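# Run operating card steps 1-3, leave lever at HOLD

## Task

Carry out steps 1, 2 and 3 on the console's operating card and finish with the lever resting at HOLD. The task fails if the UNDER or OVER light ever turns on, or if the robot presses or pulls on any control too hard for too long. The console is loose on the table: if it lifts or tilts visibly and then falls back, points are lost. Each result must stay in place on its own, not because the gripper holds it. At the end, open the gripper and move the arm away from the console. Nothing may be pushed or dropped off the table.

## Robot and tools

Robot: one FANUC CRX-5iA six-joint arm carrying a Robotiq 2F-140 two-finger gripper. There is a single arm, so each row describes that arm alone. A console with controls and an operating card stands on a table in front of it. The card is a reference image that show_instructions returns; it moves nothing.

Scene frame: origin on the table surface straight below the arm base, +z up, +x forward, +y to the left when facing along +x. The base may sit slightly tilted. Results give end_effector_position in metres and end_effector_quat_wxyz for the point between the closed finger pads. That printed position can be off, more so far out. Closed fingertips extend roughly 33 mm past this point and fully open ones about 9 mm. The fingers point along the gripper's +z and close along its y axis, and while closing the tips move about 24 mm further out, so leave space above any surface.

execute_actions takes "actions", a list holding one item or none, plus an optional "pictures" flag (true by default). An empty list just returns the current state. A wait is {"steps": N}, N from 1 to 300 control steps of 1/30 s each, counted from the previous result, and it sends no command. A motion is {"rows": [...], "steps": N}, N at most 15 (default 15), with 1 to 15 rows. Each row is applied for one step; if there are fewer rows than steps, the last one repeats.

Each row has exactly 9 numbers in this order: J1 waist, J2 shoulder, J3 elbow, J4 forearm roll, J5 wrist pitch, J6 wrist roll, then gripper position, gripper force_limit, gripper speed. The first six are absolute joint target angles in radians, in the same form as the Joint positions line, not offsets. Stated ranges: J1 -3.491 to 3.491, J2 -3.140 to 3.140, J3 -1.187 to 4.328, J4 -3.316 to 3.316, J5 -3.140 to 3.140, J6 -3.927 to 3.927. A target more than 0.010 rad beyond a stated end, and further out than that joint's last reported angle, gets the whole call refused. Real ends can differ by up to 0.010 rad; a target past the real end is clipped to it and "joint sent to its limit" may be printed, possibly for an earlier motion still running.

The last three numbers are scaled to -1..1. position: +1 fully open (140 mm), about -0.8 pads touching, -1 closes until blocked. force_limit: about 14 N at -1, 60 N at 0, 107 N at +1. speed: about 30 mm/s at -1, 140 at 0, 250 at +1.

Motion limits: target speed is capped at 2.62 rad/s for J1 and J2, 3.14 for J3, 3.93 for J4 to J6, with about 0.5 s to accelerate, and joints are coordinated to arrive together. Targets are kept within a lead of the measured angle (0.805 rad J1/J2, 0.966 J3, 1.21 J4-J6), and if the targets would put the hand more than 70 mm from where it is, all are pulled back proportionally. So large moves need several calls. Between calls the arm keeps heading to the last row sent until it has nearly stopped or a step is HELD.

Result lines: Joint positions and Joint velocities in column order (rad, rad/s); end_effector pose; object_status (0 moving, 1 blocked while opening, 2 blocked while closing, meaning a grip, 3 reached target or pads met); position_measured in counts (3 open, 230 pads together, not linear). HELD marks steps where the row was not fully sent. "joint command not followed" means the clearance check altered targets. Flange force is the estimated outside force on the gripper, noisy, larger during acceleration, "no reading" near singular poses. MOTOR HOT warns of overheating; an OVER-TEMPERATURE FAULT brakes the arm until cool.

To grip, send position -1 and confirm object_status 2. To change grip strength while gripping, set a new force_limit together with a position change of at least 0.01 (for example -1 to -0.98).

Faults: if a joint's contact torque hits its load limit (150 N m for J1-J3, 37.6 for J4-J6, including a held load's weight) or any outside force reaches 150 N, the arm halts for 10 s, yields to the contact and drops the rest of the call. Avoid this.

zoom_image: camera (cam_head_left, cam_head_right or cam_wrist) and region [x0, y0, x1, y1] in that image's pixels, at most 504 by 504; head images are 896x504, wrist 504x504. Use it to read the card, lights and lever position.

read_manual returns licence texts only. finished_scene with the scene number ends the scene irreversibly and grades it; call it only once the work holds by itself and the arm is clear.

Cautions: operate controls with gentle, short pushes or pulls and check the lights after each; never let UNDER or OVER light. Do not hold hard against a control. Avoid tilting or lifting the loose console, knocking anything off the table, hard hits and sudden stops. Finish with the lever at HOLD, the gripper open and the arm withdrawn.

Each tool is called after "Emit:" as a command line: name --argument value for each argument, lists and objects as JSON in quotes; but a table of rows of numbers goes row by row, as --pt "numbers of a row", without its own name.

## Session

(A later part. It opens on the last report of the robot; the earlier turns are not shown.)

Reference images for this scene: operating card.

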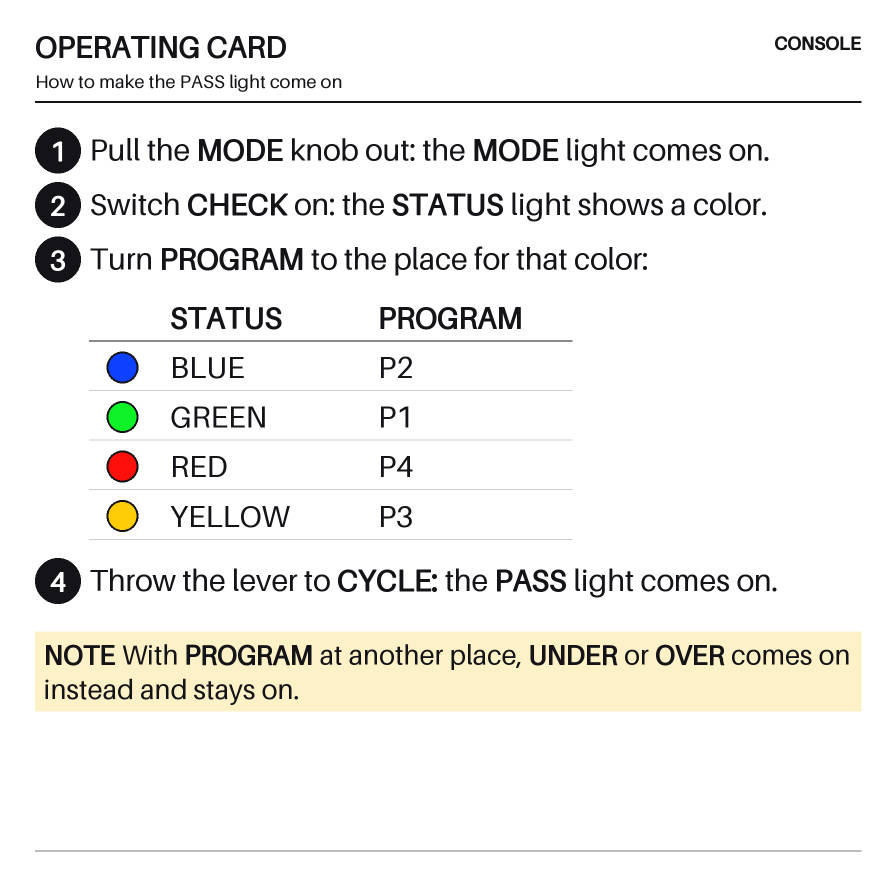

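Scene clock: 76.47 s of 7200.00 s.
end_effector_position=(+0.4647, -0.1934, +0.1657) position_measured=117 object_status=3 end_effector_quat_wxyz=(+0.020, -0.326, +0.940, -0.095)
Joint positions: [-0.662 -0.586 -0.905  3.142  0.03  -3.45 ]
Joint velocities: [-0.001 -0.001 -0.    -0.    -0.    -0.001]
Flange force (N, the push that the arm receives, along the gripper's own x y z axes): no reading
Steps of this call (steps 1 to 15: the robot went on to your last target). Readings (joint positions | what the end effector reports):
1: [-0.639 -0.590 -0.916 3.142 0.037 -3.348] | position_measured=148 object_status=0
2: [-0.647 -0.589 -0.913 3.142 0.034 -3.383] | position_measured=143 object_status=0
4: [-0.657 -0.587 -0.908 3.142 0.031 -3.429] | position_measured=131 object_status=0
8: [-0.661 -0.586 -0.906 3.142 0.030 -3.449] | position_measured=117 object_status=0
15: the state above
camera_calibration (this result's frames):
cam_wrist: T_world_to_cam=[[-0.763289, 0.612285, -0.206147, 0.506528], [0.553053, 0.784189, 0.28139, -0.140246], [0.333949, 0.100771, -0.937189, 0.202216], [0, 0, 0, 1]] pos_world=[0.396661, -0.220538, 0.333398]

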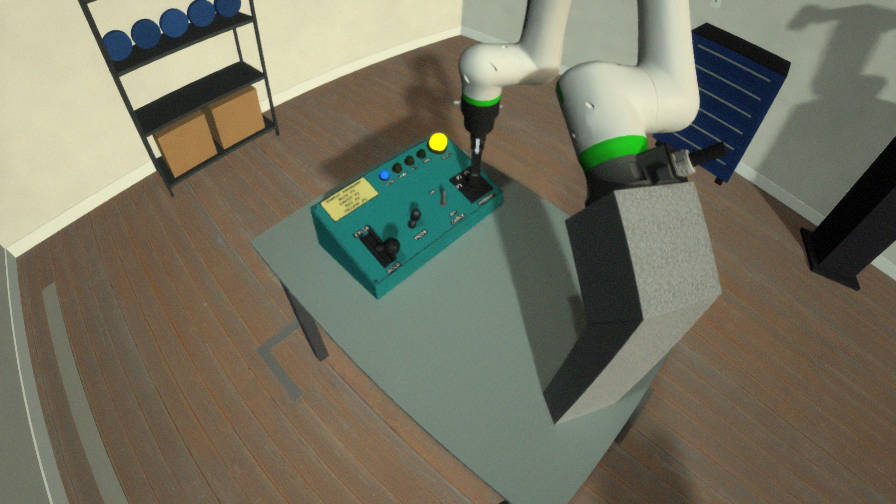

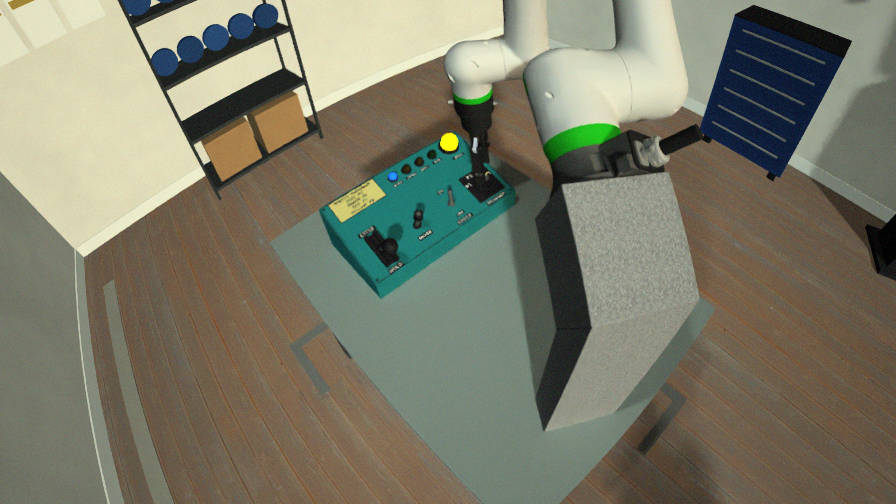

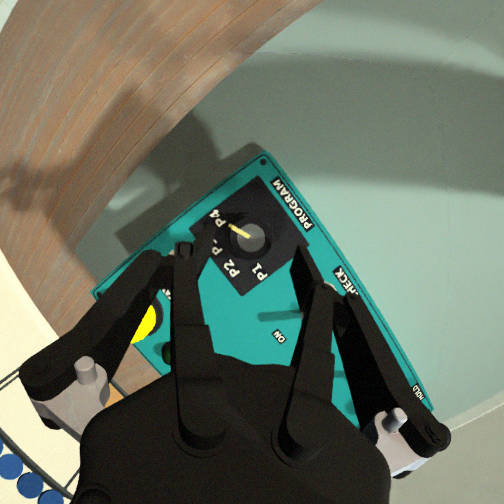

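Emit:
execute_actions --actions '[{"rows":[[-0.6616,-0.4325,-0.8535,3.1416,-0.071,-3.45,0,0,-0.3]]}]'

Emit:
zoom_image --camera "cam_wrist" --region '[180,180,330,330]'

Emit:
zoom_image --camera "cam_head_right" --region '[445,140,525,215]'

Scene clock: 81.70 s of 7200.00 s.
end_effector_position=(+0.4719, -0.2022, +0.1272) position_measured=129 object_status=3 end_effector_quat_wxyz=(+0.020, -0.326, +0.940, -0.095)
Joint positions: [-0.662 -0.433 -0.854  3.142 -0.071 -3.45 ]
Joint velocities: [-0.     0.008  0.002  0.    -0.004  0.001]
Flange force (N, the push that the arm receives, along the gripper's own x y z axes): no reading
Steps of this call (steps 1 to 15: the robot went on to your last target; steps 16 to 90: nothing new was sent; then 1.73 s passed at rest; steps 91 to 105: all 15 steps of this action). Readings (joint positions | what the end effector reports):
91: [-0.662 -0.585 -0.905 3.142 0.030 -3.450] | position_measured=117 object_status=0
92: [-0.662 -0.581 -0.904 3.142 0.027 -3.450] | position_measured=120 object_status=0
94: [-0.662 -0.556 -0.895 3.142 0.010 -3.450] | position_measured=128 object_status=0
98: [-0.662 -0.467 -0.865 3.142 -0.048 -3.450] | position_measured=129 object_status=0
105: the state above
camera_calibration (this result's frames):
cam_wrist: T_world_to_cam=[[-0.763255, 0.612363, -0.206041, 0.509475], [0.553147, 0.784125, 0.281385, -0.126551], [0.333871, 0.100798, -0.937214, 0.164726], [0, 0, 0, 1]] pos_world=[0.403864, -0.229356, 0.294966]

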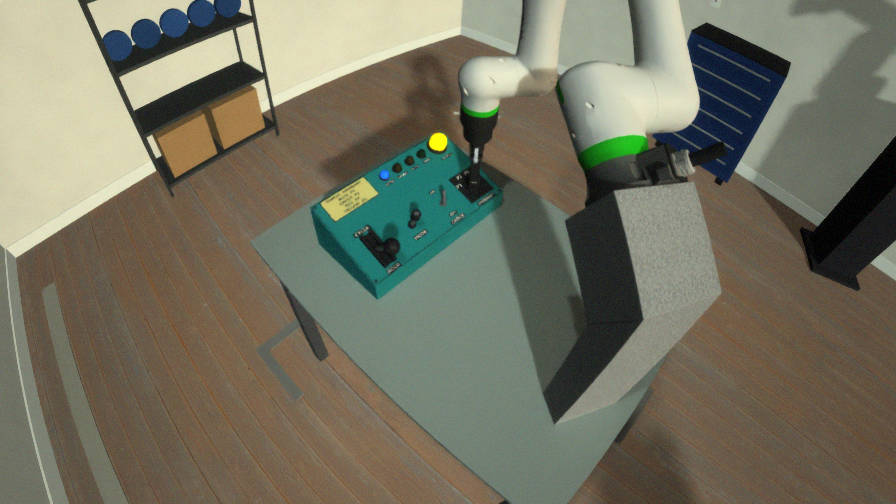

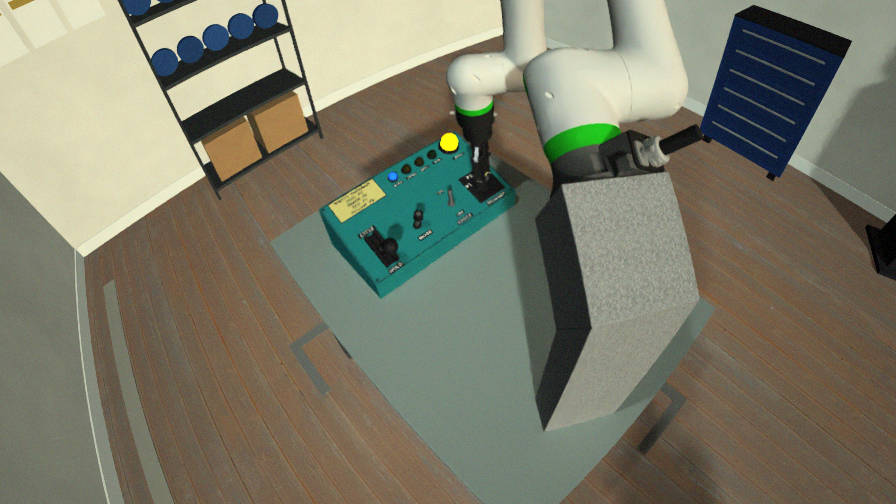

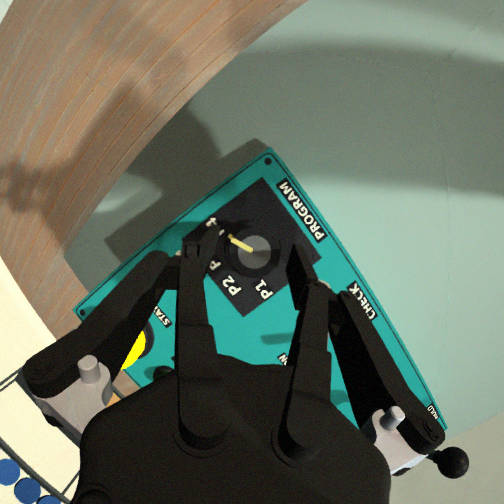

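Region (180, 180, 330, 330) of cam_wrist's 504x504 image, scaled by 3.360, with more detail than that image has.

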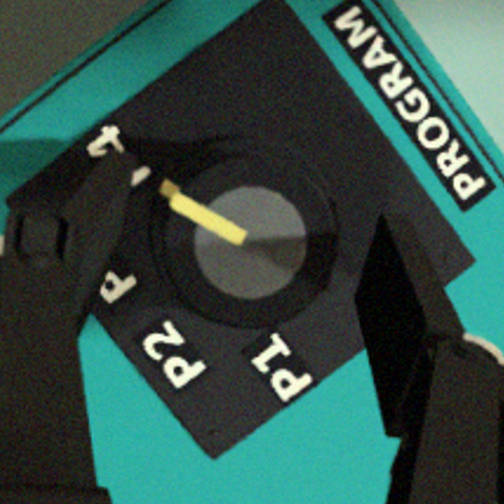

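Region (445, 140, 525, 215) of cam_head_right's 896x504 image, scaled by 6.300, with more detail than that image has; it fills the top 472 rows of this view, and the rest is white.

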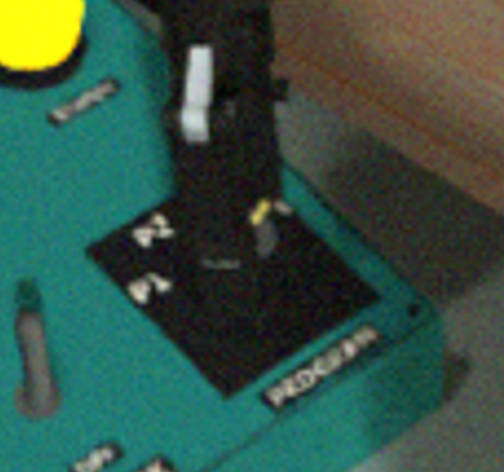

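Matches the scene 1 view.

Emit:
execute_actions --actions '[{"rows":[[-0.6616,-0.4325,-0.8535,3.1416,-0.071,-3.45,-1,-0.4,-0.5]]}]' --pictures false

Emit:
execute_actions --actions '[{"rows":[[-0.6616,-0.4325,-0.8535,3.1416,-0.071,-2.66,-1,-0.4,-0.5]]}]' --pictures false

Emit:
execute_actions --actions '[{"steps":9}]' --pictures false

Emit:
execute_actions --actions '[{"rows":[[-0.6616,-0.4325,-0.8535,3.1416,-0.071,-2.66,0.1,-0.4,0]],"steps":7}]' --pictures false

Emit:
execute_actions --actions '[{"rows":[[-0.6616,-0.7,-0.93,3.1416,0.12,-2.66,0.1,0,0]]}]'

Emit:
execute_actions --actions '[{"rows":[[-0.35,-1.2,-1.0,3.1416,0.3,-2.66,0.1,0,0]]}]' --pictures false

Emit:
execute_actions --actions '[{"steps":25}]'

Scene clock: 95.30 s of 7200.00 s.
end_effector_position=(+0.4719, -0.2022, +0.1270) position_measured=167 object_status=2 end_effector_quat_wxyz=(+0.020, -0.326, +0.940, -0.095)
Joint positions: [-0.662 -0.432 -0.853  3.142 -0.071 -3.45 ]
Joint velocities: [ 0.    -0.001  0.001 -0.    -0.     0.001]
Flange force (N, the push that the arm receives, along the gripper's own x y z axes): no reading
Steps of this call (steps 1 to 15: the robot went on to your last target; steps 16 to 90: nothing new was sent; then 10.10 s passed at rest; steps 91 to 105: all 15 steps of this action). Readings (joint positions | what the end effector reports):
91: [-0.662 -0.432 -0.853 3.142 -0.071 -3.450] | position_measured=129 object_status=0
92: [-0.662 -0.432 -0.853 3.142 -0.071 -3.450] | position_measured=131 object_status=0
94: [-0.662 -0.432 -0.853 3.142 -0.071 -3.450] | position_measured=140 object_status=0
98: [-0.662 -0.432 -0.853 3.142 -0.071 -3.450] | position_measured=159 object_status=0
105: the state above

Scene clock: 95.80 s of 7200.00 s.
end_effector_position=(+0.4720, -0.2023, +0.1271) position_measured=167 object_status=2 end_effector_quat_wxyz=(-0.013, -0.622, +0.777, -0.097)
Joint positions: [-0.662 -0.433 -0.853  3.142 -0.071 -2.768]
Joint velocities: [-0.001 -0.001 -0.     0.001 -0.001  1.257]
Flange force (N, the push that the arm receives, along the gripper's own x y z axes): no reading
Steps of this call (steps 1 to 15: all 15 steps of this action). Readings (joint positions | what the end effector reports):
1: [-0.662 -0.432 -0.853 3.142 -0.071 -3.450] | position_measured=167 object_status=2
2: [-0.662 -0.432 -0.853 3.142 -0.071 -3.444] | position_measured=167 object_status=2
4: [-0.662 -0.432 -0.853 3.142 -0.071 -3.406] | position_measured=167 object_status=2
8: [-0.662 -0.432 -0.853 3.142 -0.071 -3.226] | position_measured=167 object_status=2
15: the state above

Scene clock: 96.10 s of 7200.00 s.
end_effector_position=(+0.4721, -0.2023, +0.1271) position_measured=167 object_status=2 end_effector_quat_wxyz=(-0.019, -0.663, +0.743, -0.096)
Joint positions: [-0.662 -0.433 -0.853  3.142 -0.071 -2.66 ]
Joint velocities: [ 0.002 -0.001 -0.    -0.001 -0.001  0.002]
Flange force (N, the push that the arm receives, along the gripper's own x y z axes): no reading
Steps of this call (steps 1 to 9: the robot went on to your last target). Readings (joint positions | what the end effector reports):
1: [-0.662 -0.433 -0.853 3.142 -0.071 -2.730] | position_measured=167 object_status=2
2: [-0.662 -0.433 -0.853 3.142 -0.071 -2.700] | position_measured=167 object_status=2
4: [-0.662 -0.433 -0.853 3.142 -0.071 -2.666] | position_measured=167 object_status=2
8: [-0.662 -0.433 -0.853 3.142 -0.071 -2.660] | position_measured=167 object_status=2
9: the state above

Scene clock: 96.33 s of 7200.00 s.
end_effector_position=(+0.4717, -0.2021, +0.1269) position_measured=124 object_status=0 end_effector_quat_wxyz=(-0.019, -0.663, +0.742, -0.095)
Joint positions: [-0.662 -0.432 -0.853  3.142 -0.071 -2.66 ]
Joint velocities: [-0.001  0.    -0.     0.001 -0.002 -0.   ]
Flange force (N, the push that the arm receives, along the gripper's own x y z axes): no reading
Steps of this call (steps 1 to 7: all 7 steps of this action). Readings (joint positions | what the end effector reports):
1: [-0.662 -0.433 -0.853 3.142 -0.071 -2.660] | position_measured=167 object_status=0
2: [-0.662 -0.433 -0.853 3.142 -0.071 -2.660] | position_measured=167 object_status=0
4: [-0.662 -0.432 -0.853 3.142 -0.070 -2.660] | position_measured=147 object_status=0
7: the state above

Scene clock: 96.83 s of 7200.00 s.
end_effector_position=(+0.4613, -0.1883, +0.1932) position_measured=117 object_status=3 end_effector_quat_wxyz=(-0.019, -0.663, +0.742, -0.096)
Joint positions: [-0.662 -0.699 -0.93   3.142  0.119 -2.66 ]
Joint velocities: [ 0.    -0.023 -0.007 -0.     0.019  0.001]
Flange force (N, the push that the arm receives, along the gripper's own x y z axes): no reading
Steps of this call (steps 1 to 15: all 15 steps of this action). Readings (joint positions | what the end effector reports):
1: [-0.662 -0.432 -0.853 3.142 -0.071 -2.660] | position_measured=119 object_status=0
2: [-0.662 -0.436 -0.854 3.142 -0.068 -2.660] | position_measured=117 object_status=0
4: [-0.662 -0.462 -0.862 3.142 -0.050 -2.660] | position_measured=117 object_status=0
8: [-0.662 -0.579 -0.895 3.142 0.034 -2.660] | position_measured=117 object_status=3
15: the state above
camera_calibration (this result's frames):
cam_wrist: T_world_to_cam=[[-0.987615, -0.116663, -0.104912, 0.453173], [-0.134193, 0.974555, 0.179541, 0.222498], [0.081297, 0.191396, -0.97814, 0.370193], [0, 0, 0, 1]] pos_world=[0.447323, -0.234821, 0.369697]

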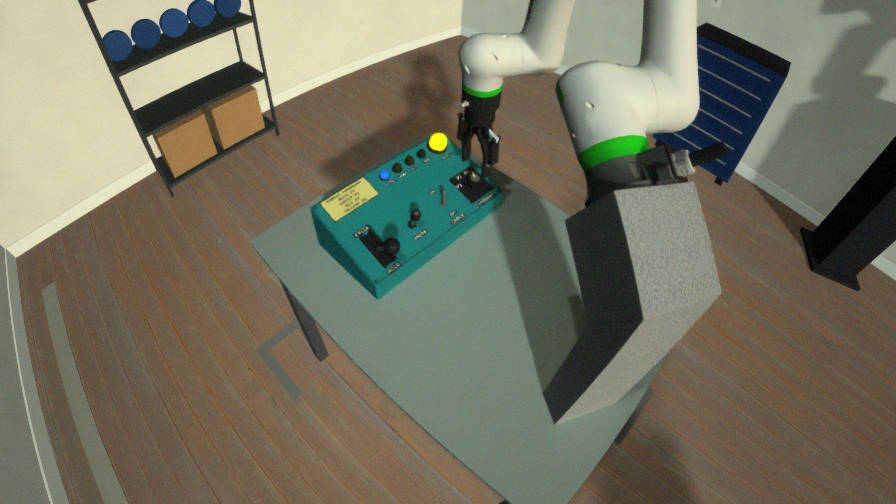

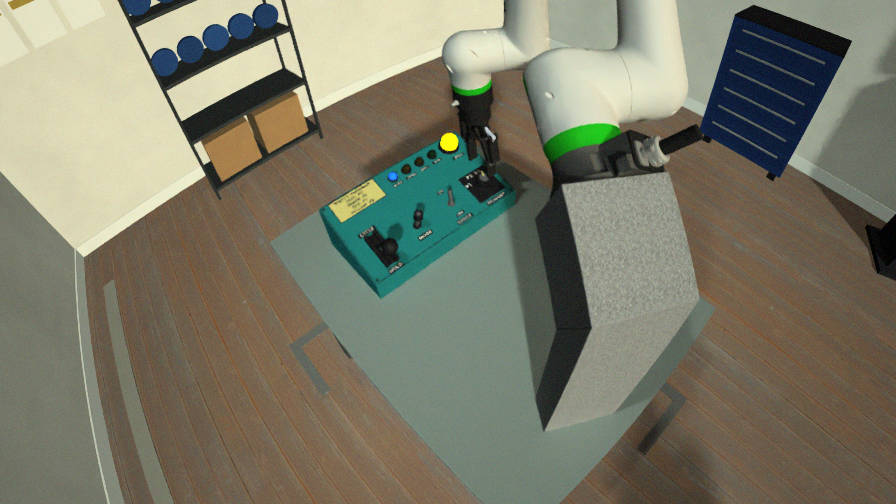

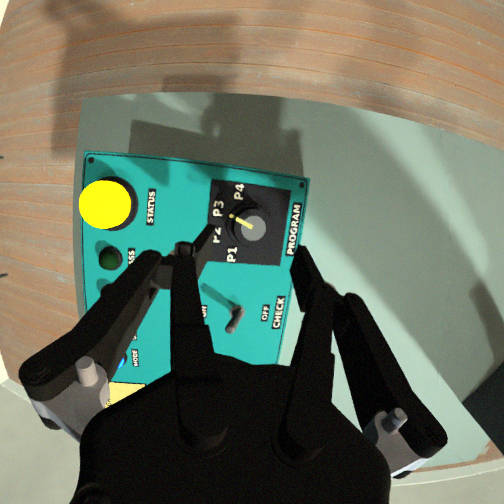

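Scene clock: 97.33 s of 7200.00 s.
end_effector_position=(+0.5257, -0.1233, +0.3007) position_measured=117 object_status=3 end_effector_quat_wxyz=(-0.088, +0.684, -0.710, +0.146)
Joint positions: [-0.468 -1.011 -0.974  3.142  0.232 -2.66 ]
Joint velocities: [ 0.479 -0.773 -0.108 -0.     0.275 -0.001]
Flange force (N, the push that the arm receives, along the gripper's own x y z axes): no reading
Steps of this call (steps 1 to 15: all 15 steps of this action). Readings (joint positions | what the end effector reports):
1: [-0.662 -0.700 -0.930 3.142 0.120 -2.660] | position_measured=117 object_status=3
2: [-0.659 -0.704 -0.931 3.142 0.121 -2.660] | position_measured=117 object_status=3
4: [-0.643 -0.730 -0.934 3.142 0.131 -2.660] | position_measured=117 object_status=3
8: [-0.580 -0.831 -0.948 3.142 0.167 -2.660] | position_measured=117 object_status=3
15: the state above

Scene clock: 98.17 s of 7200.00 s.
end_effector_position=(+0.5455, -0.0890, +0.3696) position_measured=117 object_status=3 end_effector_quat_wxyz=(-0.154, +0.686, -0.689, +0.175)
Joint positions: [-0.35  -1.2   -1.     3.142  0.3   -2.66 ]
Joint velocities: [-0.001 -0.001  0.     0.001 -0.    -0.   ]
Flange force (N, the push that the arm receives, along the gripper's own x y z axes): no reading
Steps of this call (steps 1 to 25: the robot went on to your last target). Readings (joint positions | what the end effector reports):
1: [-0.451 -1.037 -0.977 3.142 0.242 -2.660] | position_measured=117 object_status=3
2: [-0.435 -1.064 -0.981 3.142 0.251 -2.660] | position_measured=117 object_status=3
4: [-0.403 -1.115 -0.988 3.142 0.269 -2.660] | position_measured=117 object_status=3
8: [-0.360 -1.185 -0.998 3.142 0.294 -2.660] | position_measured=117 object_status=3
25: the state above
camera_calibration (this result's frames):
cam_wrist: T_world_to_cam=[[-0.86117, -0.220599, -0.457955, 0.618645], [-0.338322, 0.921133, 0.192491, 0.207139], [0.379374, 0.320704, -0.867885, 0.325], [0, 0, 0, 1]] pos_world=[0.479542, -0.158559, 0.525502]

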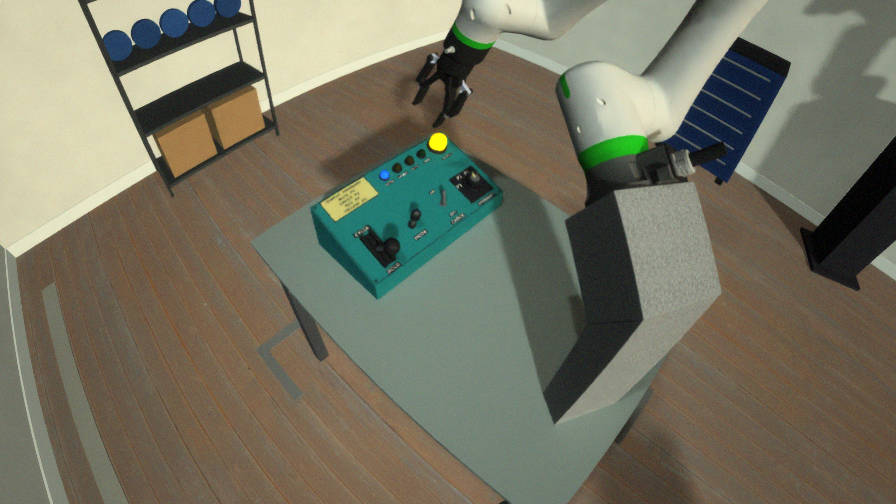

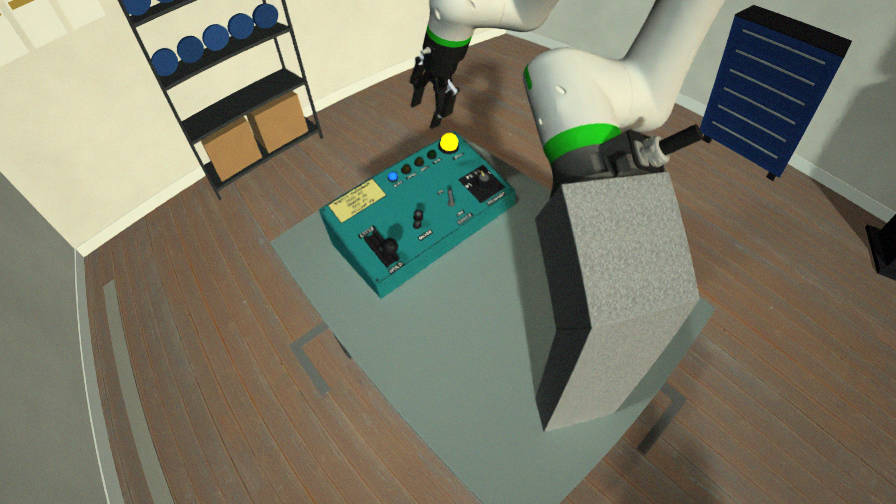

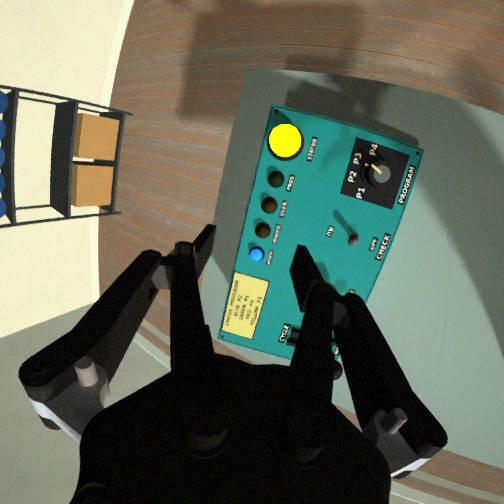

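Emit:
finished_scene --scene 2

The scene is finished: the task was done.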